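# Slide the folded letter fully into the envelope

## Task

Get the letter completely inside the envelope while it stays folded. When finished, the letter and the envelope's pocket must be free of wrinkles and the envelope must lie flat on the table. Creasing or squeezing the letter flat along any new line, even for a moment, counts as failure. Release everything and pull the arms away at the end. The result only counts if it stays in place once the robot no longer holds it.

## Robot and tools

ROBOT. Two arms, named left_arm and right_arm. The names are labels only and do not match the sides of a camera picture. Each arm has six joints, always listed as waist, shoulder, elbow, wrist pitch, wrist yaw, wrist roll, followed by the gripper opening. Stated joint ranges in radians: waist -2.618 to 3.054, shoulder 0.000 to 3.142, elbow 0.000 to 3.142, wrist pitch -1.571 to 1.571, wrist yaw -1.571 to 1.571, wrist roll -2.094 to 2.094. A joint's true end may sit up to 0.036 rad beyond or inside the stated value. The fingers point along the gripper's +z axis and close along its y axis. The reported hand point lies between the pads, roughly 1 cm short of the fingertips.

FRAME. Gripper poses in results use one scene frame with its origin at table-top height, midway between the arms and a few cm behind the table's near edge. +x runs out over the table, +z is up, and left_arm sits toward +y. Positions are in metres and orientation is a wxyz quaternion. Printed hand positions can be somewhat off, more so when an arm is stretched far.

ROW FORMAT. Every motion command uses a row of 14 numbers covering both arms, even if only one moves: left_arm's six joint angles then its opening, then right_arm's six angles then its opening. Joint values are absolute target angles in radians, in the same terms as the Joint positions line, not offsets. Opening runs from -1 (shut) to +1 (fully open, pads 0.094 m apart). Away from the extremes, the fingers go to where grip_measured would read the number you send. To hold something, command about 0.03 below the current grip_measured; a smaller gap gives a lighter hold. Readings may be off by about 1 mm per gripper. Very thin items (under about 2 mm) are gripped with less force.

TOOLS.
execute_actions(actions): a list of actions run one after another. Each action is a table of 1 to 15 rows. Each row lasts one control step of 1/30 s, and if fewer than 15 rows are given, the final row repeats until 15 steps are done. An empty list just returns the current state and images. A call is rejected if a joint target lies more than 0.036 rad outside its range and beyond where that joint currently is.
move(target, speed, blocking): target is a single 14-number row of absolute joint angles plus openings. All joints travel along paths that finish together, so the hand traces a curve. speed is the top speed in rad/s of whichever joint has the longest way to go, 0.01 to 2, default 0.5. Paths take between 0.5 and 10 s and are cut off at 10 s. Moves do not avoid obstacles or the other arm. Finger openings are applied at the start. With blocking=false the call returns after 0.5 s while motion continues. Then use wait(0) to check on it, and send no further rows or moves until a result shows the move has ended, or until you call stop.
wait(seconds): 0 to 10 s. The arms keep their last command, and the wait returns early if a running move finishes.
stop(): brakes a running move; the arm needs some distance to halt, more when fast. The fingers do not stop.
zoom_image(camera, region): a closer look at the latest image from cam_high, cam_low, cam_left_wrist or cam_right_wrist. region is [x0, y0, x1, y1] in pixels from the top-left corner, at most 504 by 504. Full images are 896x504.
finished_scene(scene): pass the current scene's integer number to end it; this is final, and the result reports success. Call it only once the letter rests inside on its own and both arms are clear. Answering without any tool call ends the session.

MOTION LIMITS. Each step, the command to a joint may lead its measured angle by at most: waist 0.202, shoulder 0.258, elbow 0.238, wrist pitch 0.573, wrist yaw and roll 0.522 rad. If the targets would put a hand more than 70 mm from where it is, all that arm's targets are pulled back proportionally. So far targets take several actions, and an unfinished motion may need re-sending. To keep a joint still, resend the value shown under Joint targets. The simulation keeps running while you compose a reply, holding your last command.

RESULTS. Each result includes both hand poses, Joint positions and Joint velocities (per arm, six joints then pad gap in m), Joint targets (what the joints are currently driven to), grip_measured, joint torques (drive output including gravity, with per-unit offset, scale and noise), and the four camera images. Messages: "joint sent to its limit" means a joint was clipped at its real end; "joint command not followed" means the clearance check altered some joint targets. A move also prints a "move:" line with the ending (done, off_target, moving, held, fault), limits=held or limits=none, and the joint of each arm farthest from its target. A pressing arm may ease off at the start of a move; an arm stopped by an object tends to keep pushing.

HEAT AND FAULTS. Carrying loads warms the motors. MOTOR HOT appears from 75 °C; at 90 °C that arm halts for 10 s; at 100 °C the arm goes limp and drops. These and other stops show as FAULT lines.

AVOID. Never crease or pinch the letter flat along a new line; handle it gently and keep its existing fold. Keep the envelope flat and its pocket smooth. Do not drop things, slam, strike hard, or press firmly. Keep the arms from colliding or pushing on each other, and watch the bar under the bases and the plate behind it, which can stand about 3 cm above the table and give no warning on contact.

Each tool is called after "Call:" by a JSON object that holds its "name" and its "arguments", one argument or row to a line.

## Session

Call:
{"name": "execute_actions", "arguments": {
  "actions": []
}}

Scene clock: 0.00 s.
left_arm: end_effector_position=(+0.3842, +0.3183, +0.4036) grip_measured=+1.000 end_effector_quat_wxyz=(+0.706, -0.001, +0.708, +0.002) | right_arm: end_effector_position=(+0.3864, -0.3458, +0.3999) grip_measured=+1.000 end_effector_quat_wxyz=(+0.706, +0.020, +0.708, +0.004)
Joint names: [waist, shoulder, elbow, wrist pitch, wrist yaw, wrist roll]
Joint positions: left_arm=[0.014 1.061 1.059 0.014 0.015 0.009 0.094] | right_arm=[ 0.006  1.056  1.064  0.008  0.004 -0.001  0.094]
Joint velocities: left_arm=[-0.007 -0.022 -0.017 -0.037 -0.022 -0.007  0.   ] | right_arm=[ 0.012  0.002  0.002  0.051 -0.051  0.007  0.   ]
Joint torques (N m, as the arm reports them, + toward a larger angle): no reading
Motor temperatures (°C, as the motors report them): left_arm=[24 24 23 25 27 25] | right_arm=[23 24 23 23 26 23]
Joint targets: left_arm=[0.014 1.050 1.067 0.012 0.016 0.009] | right_arm=[0.008 1.047 1.070 -0.001 0.001 -0.001]

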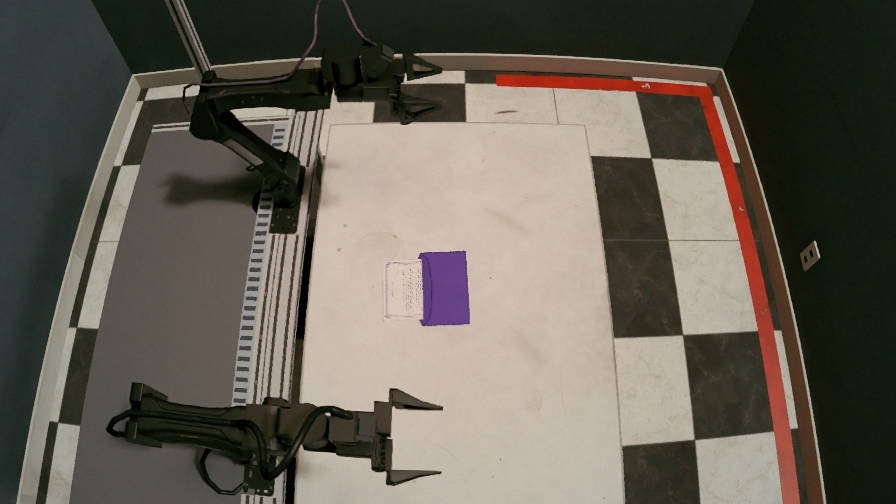

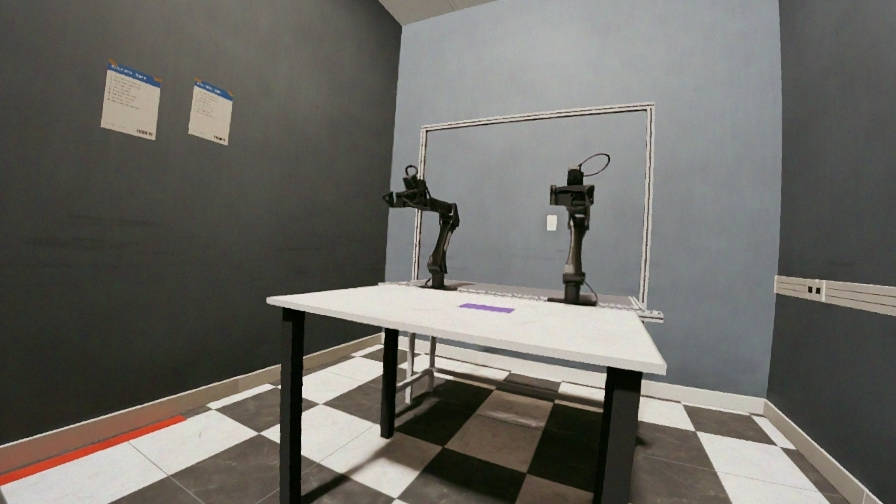

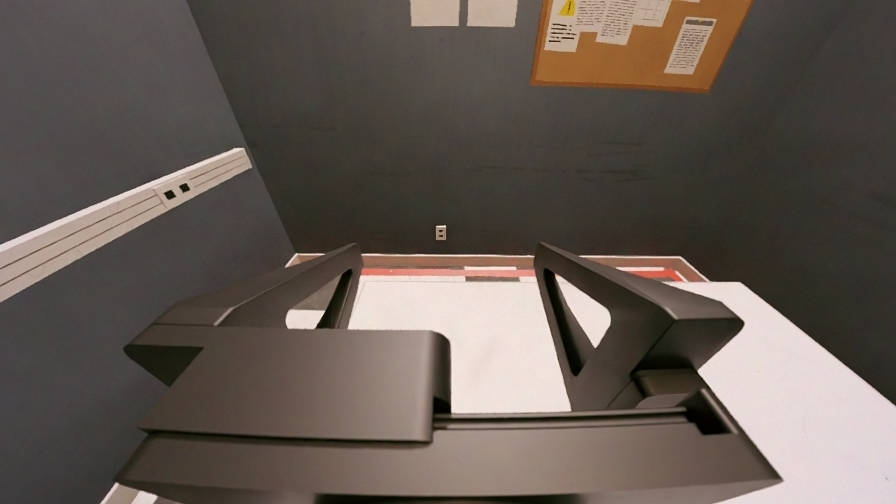

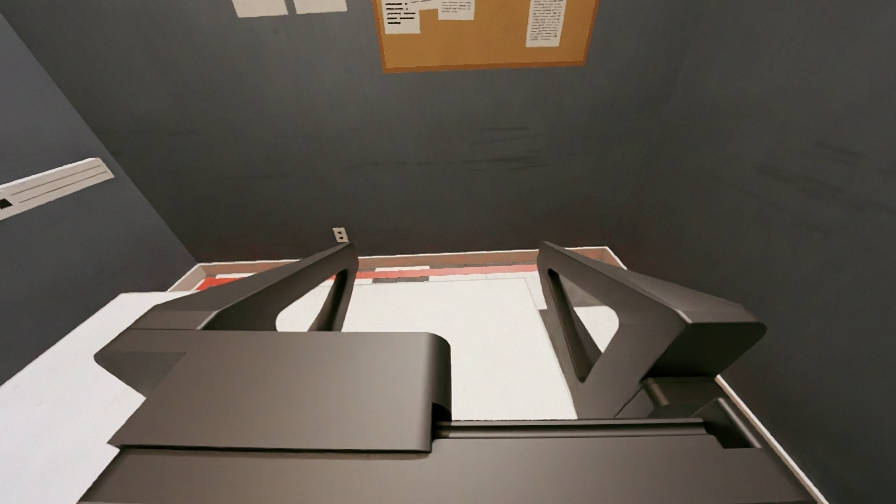

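Call:
{"name": "zoom_image", "arguments": {
  "camera": "cam_high",
  "region": [350, 220, 510, 350]
}}

Call:
{"name": "zoom_image", "arguments": {
  "camera": "cam_low",
  "region": [430, 280, 550, 330]
}}

Region (350, 220, 510, 350) of cam_high's 896x504 image, scaled by 3.150, with more detail than that image has; it fills the top 410 rows of this view, and the rest is white.

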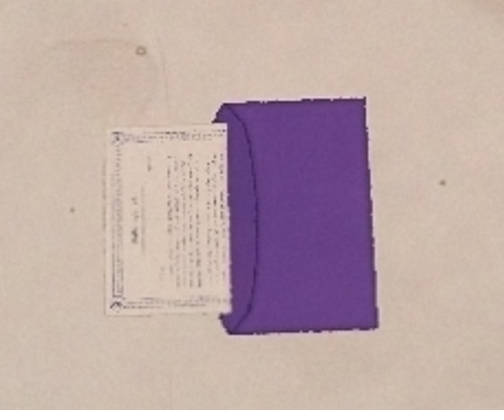

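Region (430, 280, 550, 330) of cam_low's 896x504 image, scaled by 4.200, with more detail than that image has; it fills the top 210 rows of this view, and the rest is white.

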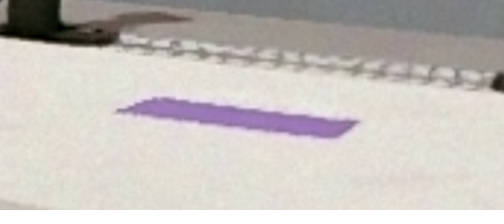

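Call:
{"name": "move", "arguments": {
  "target": [-0.6,1.6,1.2,-1.1,0,0,1,0.6,1.06,1.06,-0.8,0,0,1],
  "speed": 0.6
}}

Scene clock: 17.40 s.
left_arm: end_effector_position=(+0.2359, +0.1490, +0.0855) grip_measured=+1.000 end_effector_quat_wxyz=(+0.026, +0.293, +0.956, -0.018) | right_arm: end_effector_position=(+0.2639, -0.1668, +0.2300) grip_measured=+1.000 end_effector_quat_wxyz=(+0.369, -0.248, +0.888, +0.123)
Joint names: [waist, shoulder, elbow, wrist pitch, wrist yaw, wrist roll]
Joint positions: left_arm=[-0.594  1.589  1.172 -1.086  0.006  0.007  0.094] | right_arm=[ 0.586  1.056  1.064 -0.785  0.005 -0.001  0.094]
Joint velocities: left_arm=[-0.002 -0.012 -0.002  0.022  0.037 -0.022  0.   ] | right_arm=[-0.012 -0.007 -0.007 -0.037 -0.022 -0.007  0.   ]
Joint torques (N m, as the arm reports them, + toward a larger angle): left_arm=[-0.6  -5.14  7.59  0.3  -0.09 -0.07] | right_arm=[ 0.95 -2.05  6.5   1.18 -0.08  0.01]
Motor temperatures (°C, as the motors report them): left_arm=[24 25 27 28 27 25] | right_arm=[23 25 26 26 26 23]
Joint targets: left_arm=[-0.600 1.600 1.200 -1.100 0.000 -0.000] | right_arm=[0.600 1.060 1.060 -0.800 0.000 -0.000]
move: off_target (left_arm); limits=none; left_arm: farthest joint: the elbow, 0.028 radians from its target (0.141 radians at the start); right_arm: farthest joint: the wrist pitch, 0.015 radians from its target (0.808 radians at the start)

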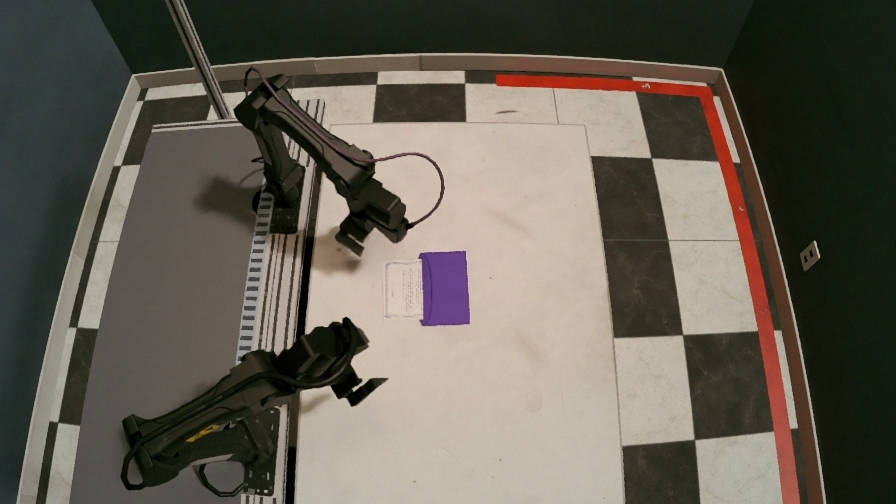

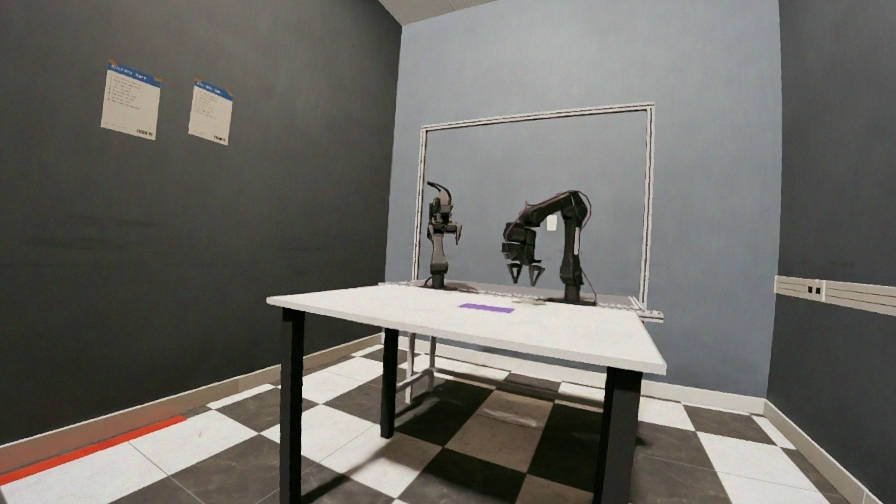

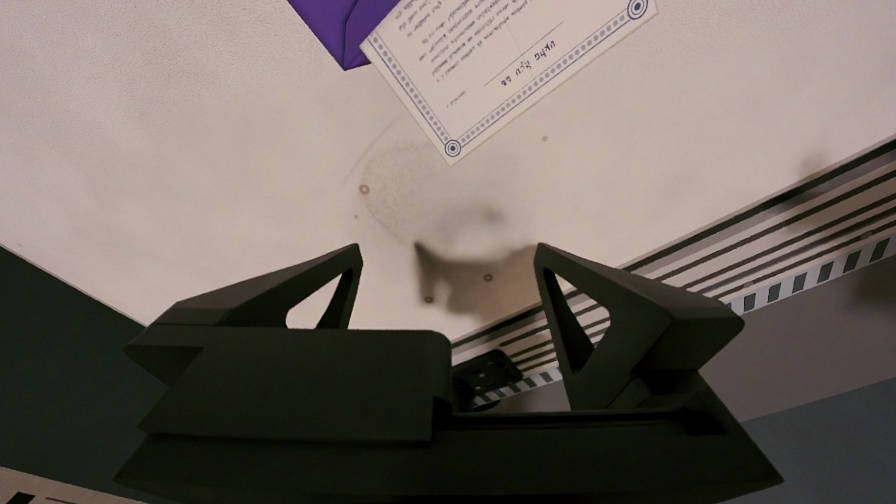

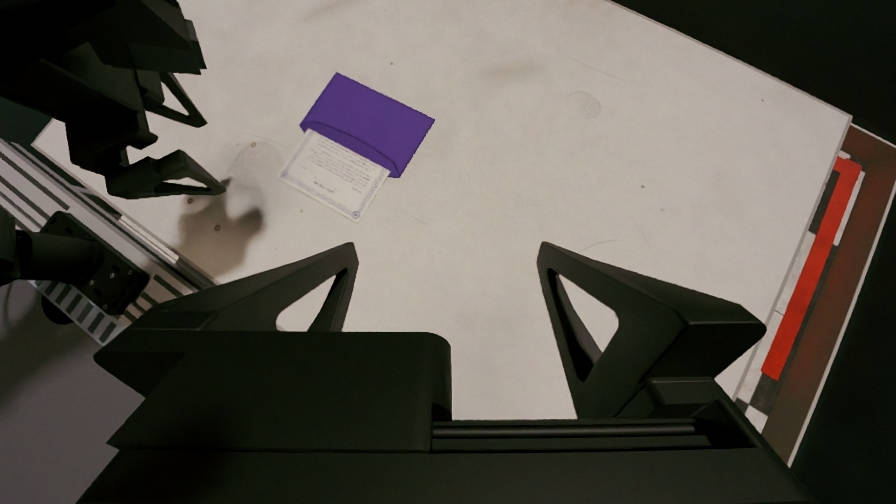

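Call:
{"name": "zoom_image", "arguments": {
  "camera": "cam_right_wrist",
  "region": [260, 60, 460, 230]
}}

Call:
{"name": "zoom_image", "arguments": {
  "camera": "cam_left_wrist",
  "region": [270, 0, 670, 180]
}}

Region (260, 60, 460, 230) of cam_right_wrist's 896x504 image, scaled by 2.520, with more detail than that image has; it fills the top 428 rows of this view, and the rest is white.

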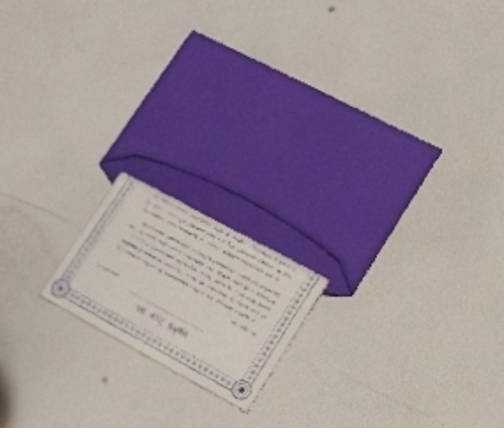

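Region (270, 0, 670, 180) of cam_left_wrist's 896x504 image, scaled by 1.260, with more detail than that image has; it fills the top 227 rows of this view, and the rest is white.

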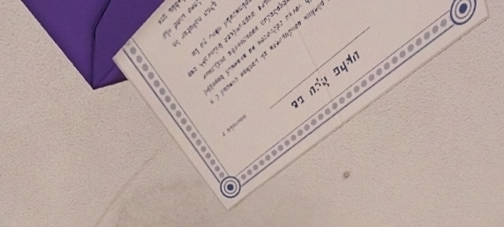

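Call:
{"name": "move", "arguments": {
  "target": [-0.715,2.02,1.55,-1.09,0,-0.715,1,0.3,1.06,1.06,-0.8,0,0,1],
  "speed": 0.6
}}

Scene clock: 55.33 s.
left_arm: end_effector_position=(+0.2814, +0.0669, +0.0433) grip_measured=+1.000 end_effector_quat_wxyz=(-0.010, -0.003, +1.000, -0.005) | right_arm: end_effector_position=(+0.2991, -0.2449, +0.2265) grip_measured=+1.000 end_effector_quat_wxyz=(+0.377, -0.124, +0.915, +0.070)
Joint names: [waist, shoulder, elbow, wrist pitch, wrist yaw, wrist roll]
Joint positions: left_arm=[-0.707  2.008  1.523 -1.088  0.006 -0.707  0.094] | right_arm=[ 0.31   1.056  1.064 -0.785  0.005 -0.001  0.094]
Joint velocities: left_arm=[-0.007 -0.007 -0.002  0.051  0.007 -0.007  0.   ] | right_arm=[-0.002 -0.002 -0.002  0.051  0.007  0.022  0.   ]
Joint torques (N m, as the arm reports them, + toward a larger angle): left_arm=[-0.8  -8.38  7.26  0.3  -0.08 -0.03] | right_arm=[-0.65 -2.04  6.49  1.18 -0.08  0.01]
Motor temperatures (°C, as the motors report them): left_arm=[24 27 29 26 27 25] | right_arm=[23 24 27 27 26 23]
Joint targets: left_arm=[-0.715 2.020 1.550 -1.090 0.000 -0.715] | right_arm=[0.300 1.060 1.060 -0.800 -0.000 -0.000]
move: off_target (left_arm); limits=none; left_arm: farthest joint: the elbow, 0.027 radians from its target (0.378 radians at the start); right_arm: farthest joint: the wrist pitch, 0.015 radians from its target (0.015 radians at the start)

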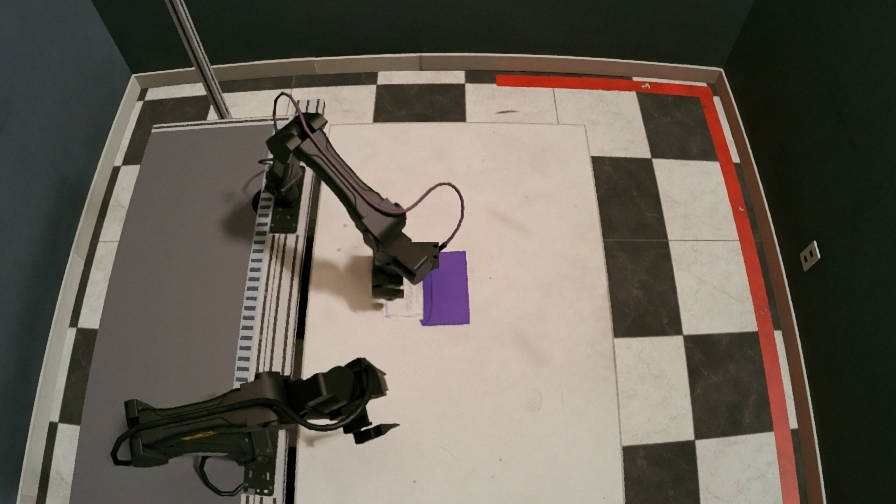

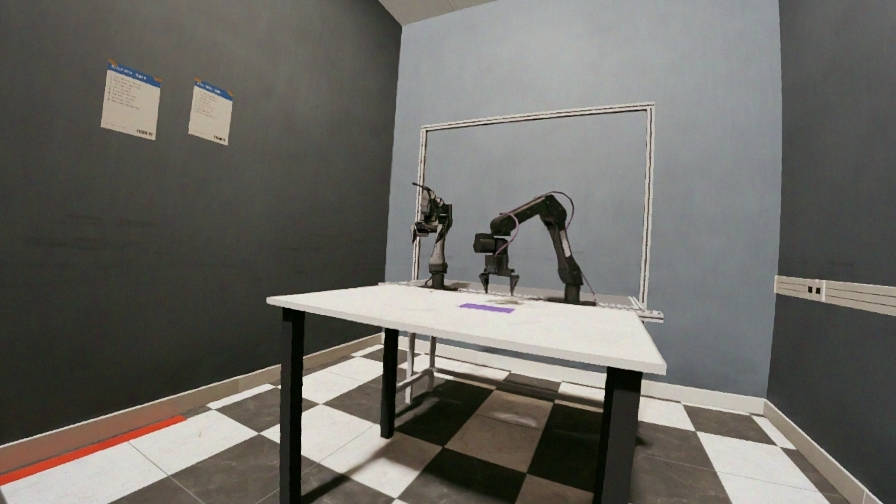

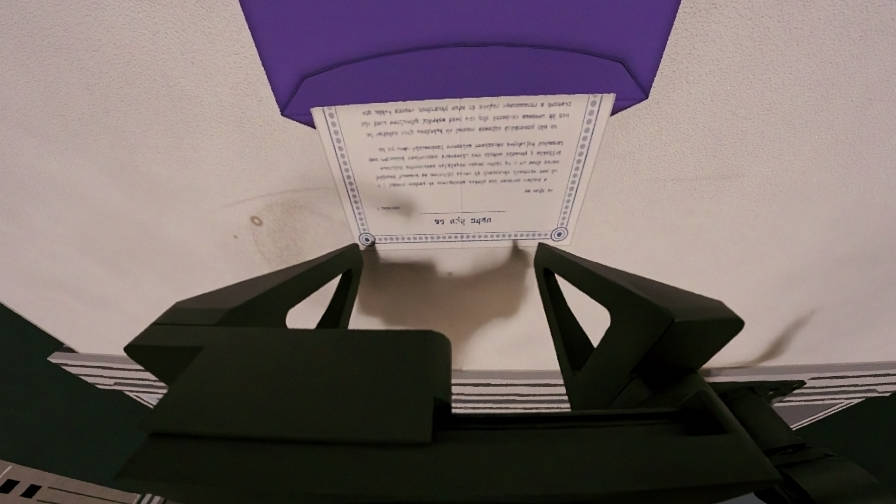

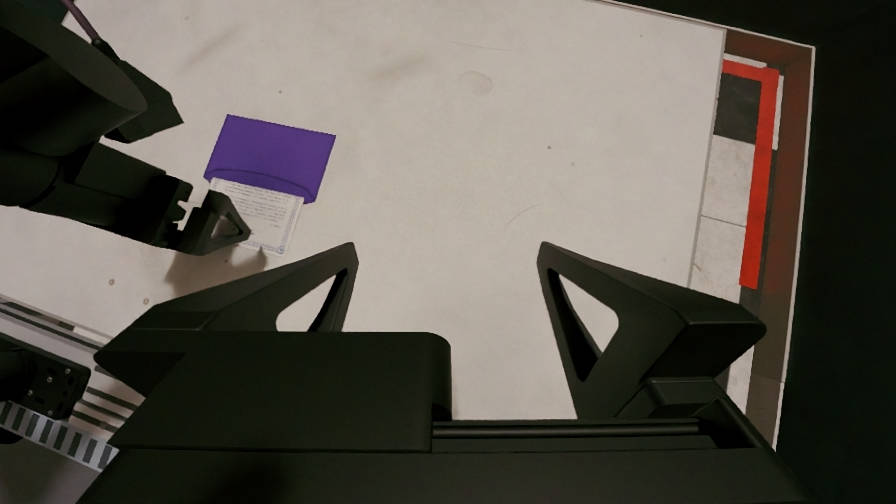

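Call:
{"name": "move", "arguments": {
  "target": [-0.715,2.02,1.55,-1.09,0,-0.715,1,0.637,2.338,1.95,-0.70,0,0,-1],
  "speed": 0.6
}}

Scene clock: 66.27 s.
left_arm: end_effector_position=(+0.2814, +0.0669, +0.0433) grip_measured=+1.000 end_effector_quat_wxyz=(-0.010, -0.003, +1.000, -0.005) | right_arm: end_effector_position=(+0.4589, -0.0104, +0.0341) grip_measured=-0.986 end_effector_quat_wxyz=(+0.210, -0.283, +0.932, +0.082)
Joint names: [waist, shoulder, elbow, wrist pitch, wrist yaw, wrist roll]
Joint positions: left_arm=[-0.707  2.008  1.523 -1.088  0.006 -0.707  0.094] | right_arm=[ 0.623  2.342  1.922 -0.702  0.005 -0.001  0.001]
Joint velocities: left_arm=[-0.007 -0.012  0.012 -0.022 -0.066 -0.007  0.   ] | right_arm=[-0.007 -0.002  0.002 -0.022  0.007 -0.007  0.   ]
Joint torques (N m, as the arm reports them, + toward a larger angle): left_arm=[-0.76 -8.36  7.28  0.3  -0.08 -0.08] | right_arm=[  0.99 -16.49   8.48   0.88  -0.1    0.01]
Motor temperatures (°C, as the motors report them): left_arm=[24 29 29 26 27 25] | right_arm=[23 25 28 27 26 23]
Joint targets: left_arm=[-0.715 2.020 1.550 -1.090 -0.000 -0.715] | right_arm=[0.637 2.338 1.950 -0.700 -0.000 0.000]
move: off_target (left_arm, right_arm); limits=none; left_arm: farthest joint: the elbow, 0.027 radians from its target (0.027 radians at the start); right_arm: farthest joint: the elbow, 0.028 radians from its target (0.886 radians at the start)

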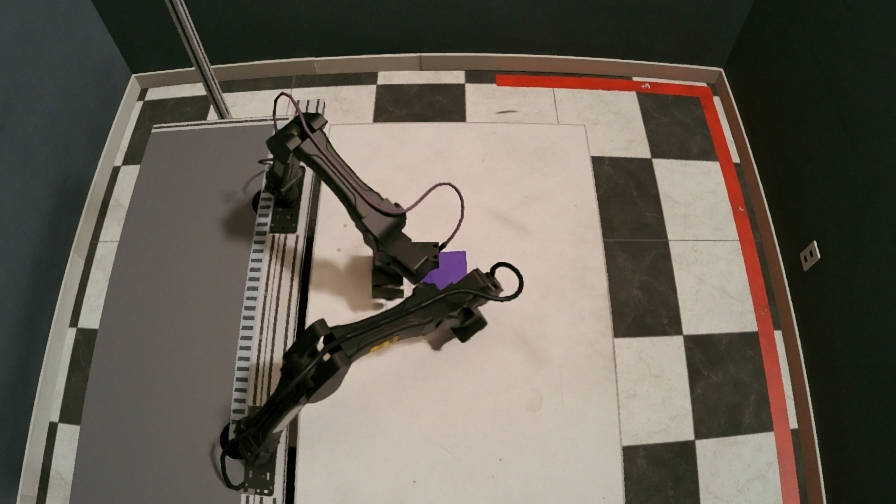

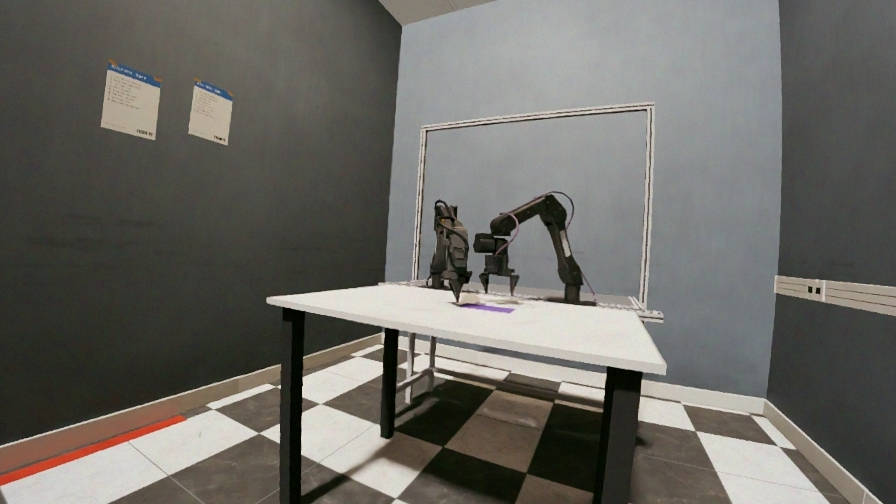

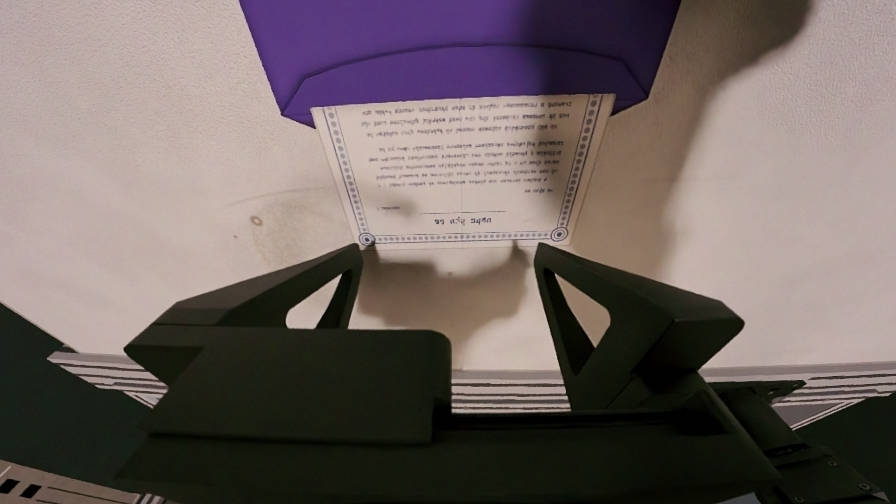

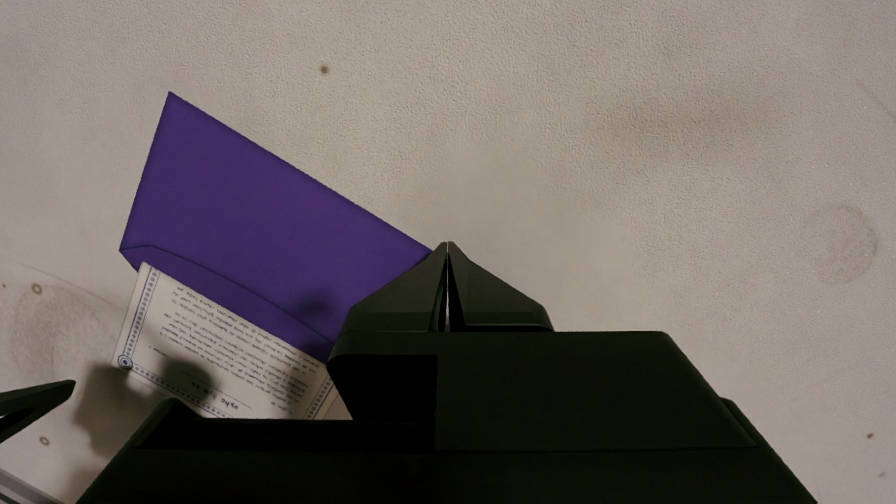

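Call:
{"name": "move", "arguments": {
  "target": [-0.6,1.95,1.6,-1.0,0,-0.4,-1,0.5,1.7,1.5,-1.0,0,0,0],
  "speed": 0.5
}}

Call:
{"name": "move", "arguments": {
  "target": [-0.39,2.19,1.77,-0.87,0,-0.39,-0.3,0.5,1.7,1.5,-1.0,0,0,0],
  "speed": 0.5
}}

Scene clock: 83.77 s.
left_arm: end_effector_position=(+0.3347, +0.0778, +0.0691) grip_measured=-0.980 end_effector_quat_wxyz=(+0.059, +0.094, +0.993, -0.044) | right_arm: end_effector_position=(+0.3570, -0.1431, +0.1555) grip_measured=-0.002 end_effector_quat_wxyz=(+0.185, -0.230, +0.953, +0.063)
Joint names: [waist, shoulder, elbow, wrist pitch, wrist yaw, wrist roll]
Joint positions: left_arm=[-0.604  1.979  1.577 -1.016  0.006 -0.409  0.001] | right_arm=[ 0.506  1.713  1.522 -0.987  0.005 -0.001  0.047]
Joint velocities: left_arm=[-0.007 -0.002 -0.012 -0.066 -0.007  0.022 -0.001] | right_arm=[ 0.007 -0.012 -0.007 -0.11  -0.022  0.007 -0.002]
Joint torques (N m, as the arm reports them, + toward a larger angle): left_arm=[  0.36 -10.99   7.32   0.82  -0.09   0.07] | right_arm=[ -0.39 -10.63   4.93   0.69  -0.08   0.01]
Motor temperatures (°C, as the motors report them): left_arm=[24 31 29 26 27 25] | right_arm=[23 34 29 26 26 23]
Joint targets: left_arm=[-0.600 1.950 1.600 -1.000 -0.000 -0.400] | right_arm=[0.500 1.700 1.500 -1.000 -0.000 0.000]
move: off_target (left_arm, right_arm); limits=none; left_arm: farthest joint: the shoulder, 0.029 radians from its target (0.058 radians at the start); right_arm: farthest joint: the elbow, 0.022 radians from its target (0.422 radians at the start)

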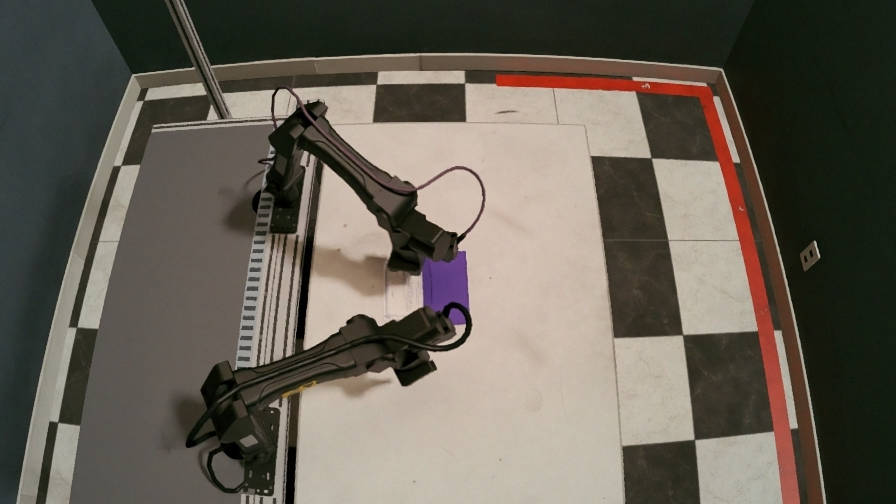

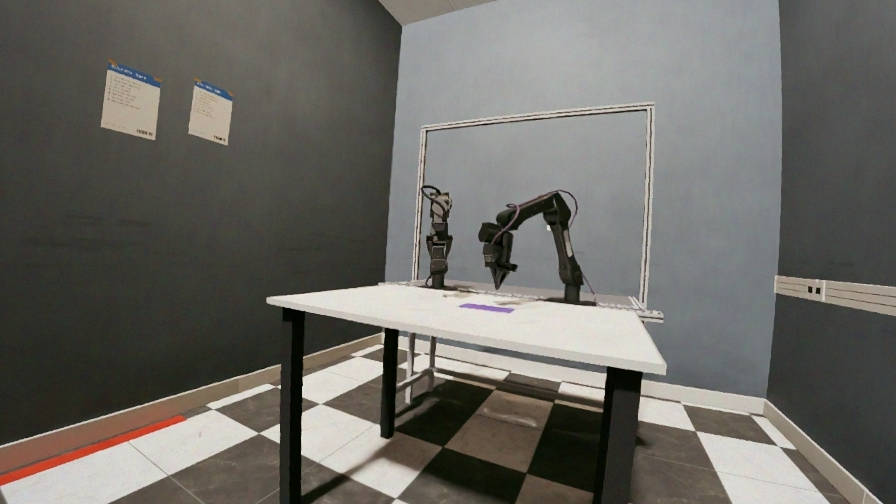

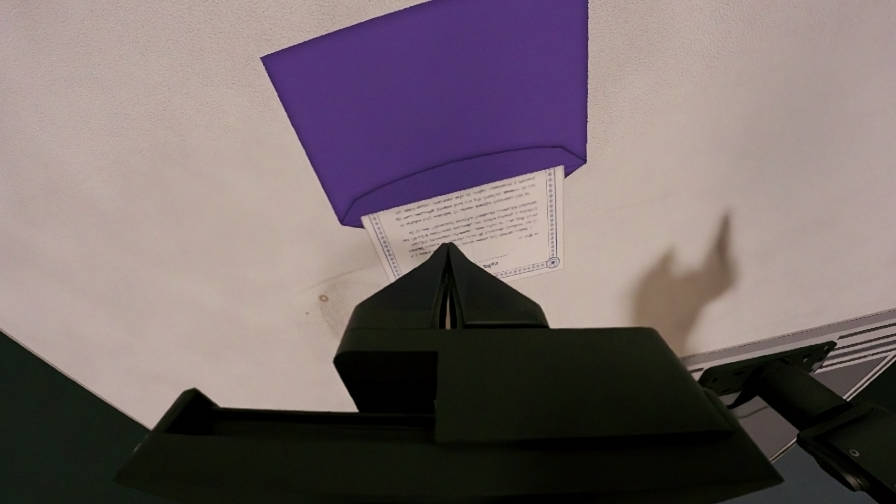

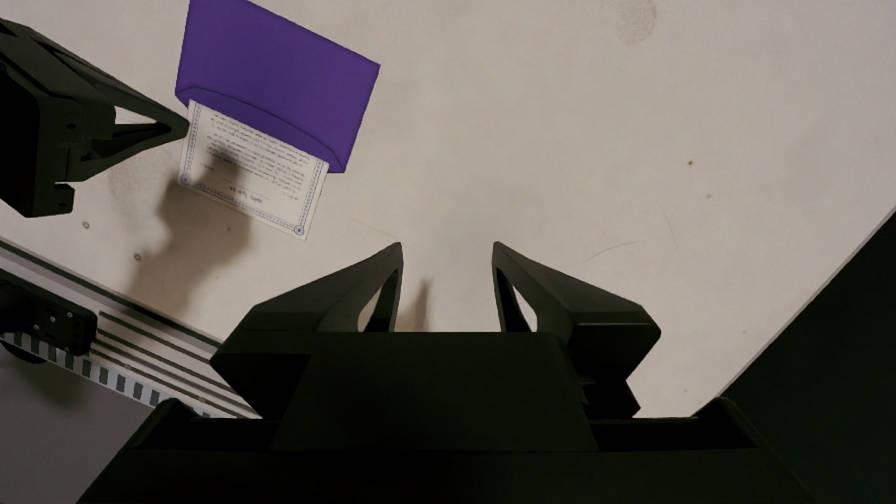

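Scene clock: 84.87 s.
left_arm: end_effector_position=(+0.4392, +0.1341, +0.0340) grip_measured=-0.302 end_effector_quat_wxyz=(+0.103, -0.012, +0.993, -0.050) | right_arm: end_effector_position=(+0.3569, -0.1432, +0.1554) grip_measured=-0.002 end_effector_quat_wxyz=(+0.185, -0.230, +0.953, +0.063)
Joint names: [waist, shoulder, elbow, wrist pitch, wrist yaw, wrist roll]
Joint positions: left_arm=[-0.382  2.186  1.741 -0.886  0.003 -0.399  0.033] | right_arm=[ 0.506  1.713  1.522 -0.988  0.005 -0.001  0.047]
Joint velocities: left_arm=[-0.002 -0.002 -0.002 -0.051 -0.037 -0.022  0.001] | right_arm=[ 0.007 -0.002 -0.007  0.051 -0.022 -0.007  0.001]
Joint torques (N m, as the arm reports them, + toward a larger angle): left_arm=[ -0.8  -10.39   7.93   0.99  -0.05   0.08] | right_arm=[ -0.36 -10.64   4.93   0.69  -0.08   0.01]
Motor temperatures (°C, as the motors report them): left_arm=[24 31 29 26 27 25] | right_arm=[23 34 29 26 26 23]
Joint targets: left_arm=[-0.390 2.190 1.770 -0.870 0.000 -0.390] | right_arm=[0.500 1.700 1.500 -1.000 0.000 -0.000]
move: off_target (left_arm, right_arm); limits=none; left_arm: farthest joint: the elbow, 0.029 radians from its target (0.193 radians at the start); right_arm: farthest joint: the elbow, 0.022 radians from its target (0.022 radians at the start)

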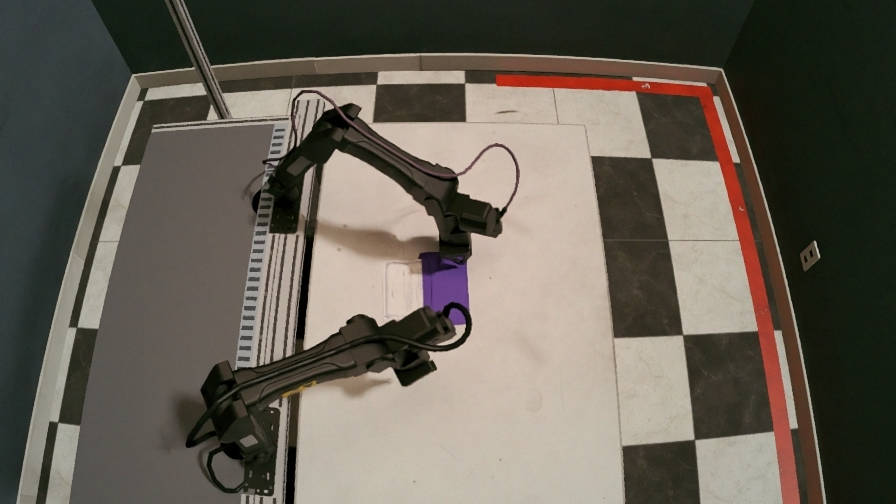

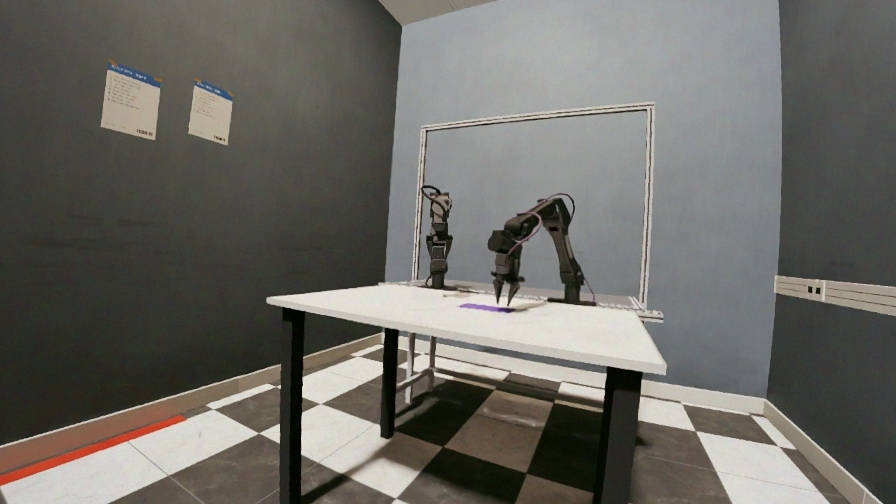

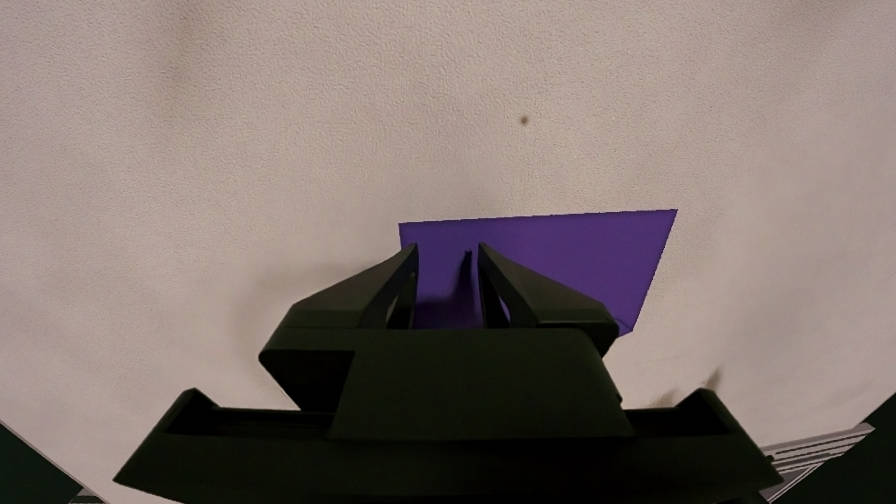

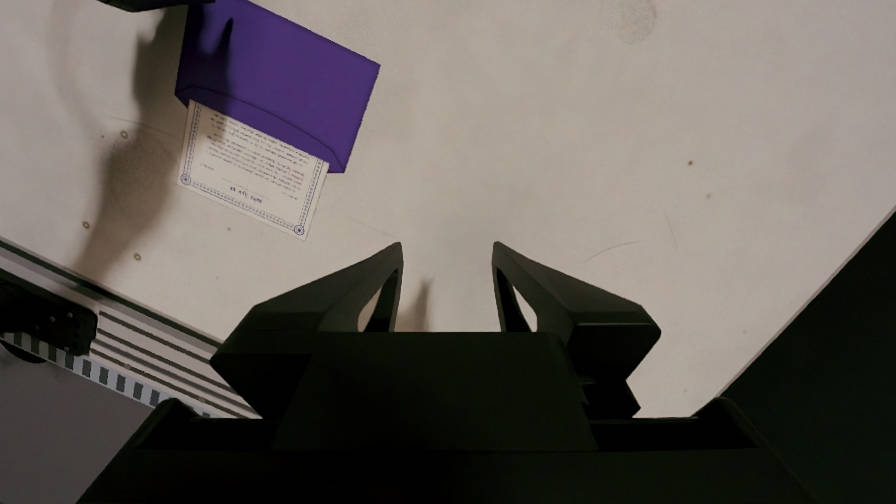

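Call:
{"name": "move", "arguments": {
  "target": [-0.34,2.235,1.785,-0.86,0,-0.39,-0.8,0.5,1.7,1.5,-1.0,0,0,0],
  "speed": 0.1
}}

Scene clock: 93.87 s.
left_arm: end_effector_position=(+0.4498, +0.1499, +0.0225) grip_measured=-0.798 end_effector_quat_wxyz=(+0.100, -0.031, +0.993, -0.046) | right_arm: end_effector_position=(+0.3569, -0.1432, +0.1554) grip_measured=-0.002 end_effector_quat_wxyz=(+0.185, -0.230, +0.953, +0.063)
Joint names: [waist, shoulder, elbow, wrist pitch, wrist yaw, wrist roll]
Joint positions: left_arm=[-0.343  2.223  1.758 -0.876  0.003 -0.398  0.01 ] | right_arm=[ 0.506  1.713  1.522 -0.988  0.005 -0.001  0.047]
Joint velocities: left_arm=[-0.017 -0.012  0.032 -0.081 -0.081 -0.022  0.001] | right_arm=[ 0.002 -0.007 -0.022  0.022  0.007 -0.081 -0.   ]
Joint torques (N m, as the arm reports them, + toward a larger angle): left_arm=[  0.13 -10.35   7.73   0.98  -0.05   0.08] | right_arm=[ -0.37 -10.65   4.92   0.69  -0.08   0.01]
Motor temperatures (°C, as the motors report them): left_arm=[24 33 30 26 27 25] | right_arm=[23 33 28 26 26 23]
Joint targets: left_arm=[-0.340 2.235 1.785 -0.860 -0.000 -0.390] | right_arm=[0.500 1.700 1.500 -1.000 0.000 -0.000]
move: off_target (left_arm, right_arm); limits=none; left_arm: farthest joint: the elbow, 0.027 radians from its target (0.044 radians at the start); right_arm: farthest joint: the elbow, 0.022 radians from its target (0.022 radians at the start)

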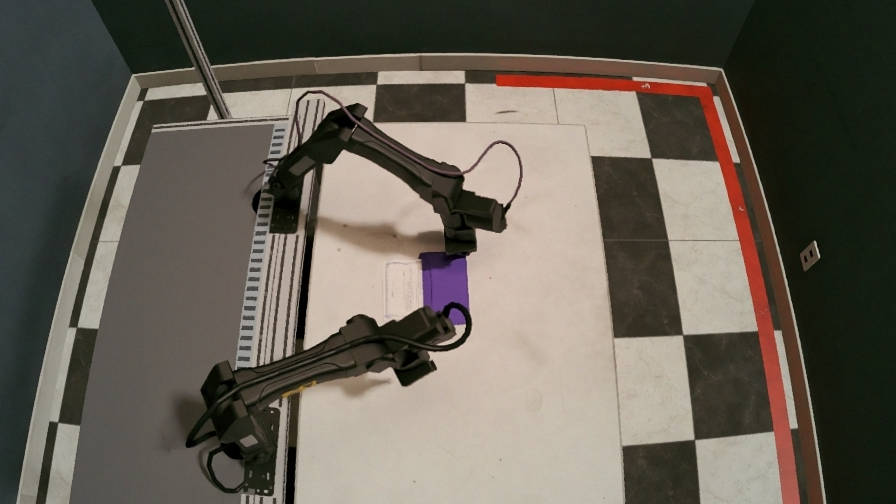

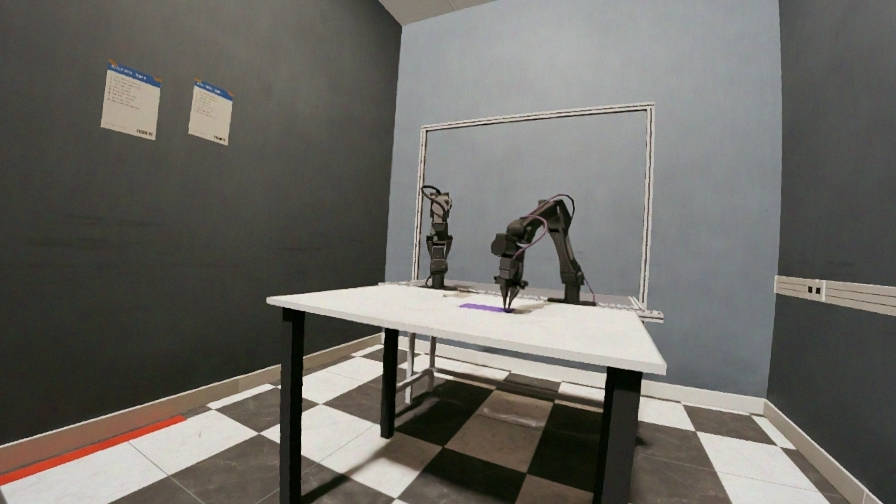

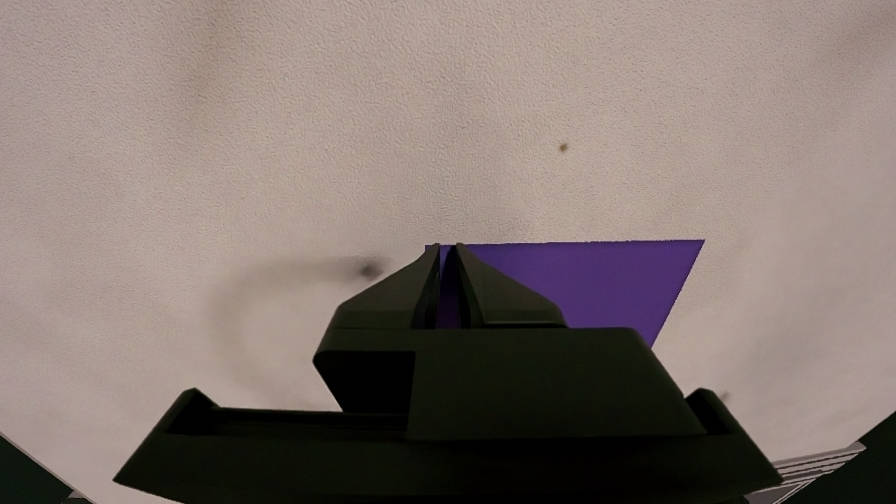

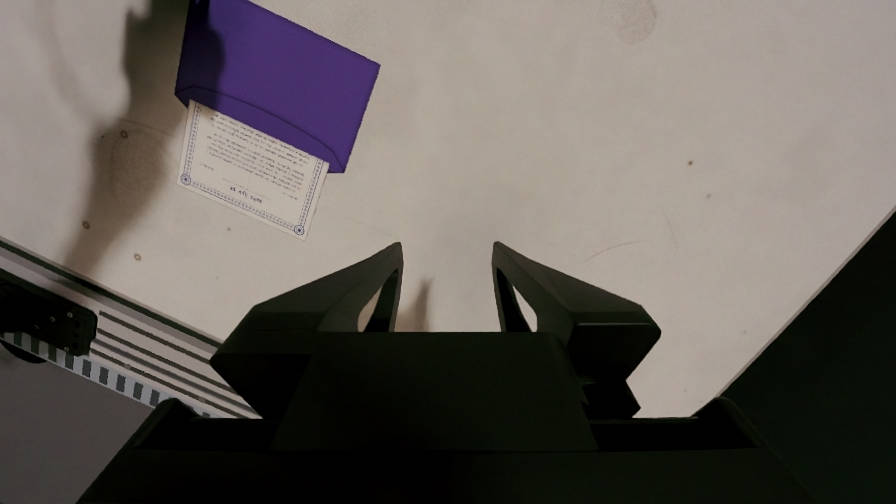

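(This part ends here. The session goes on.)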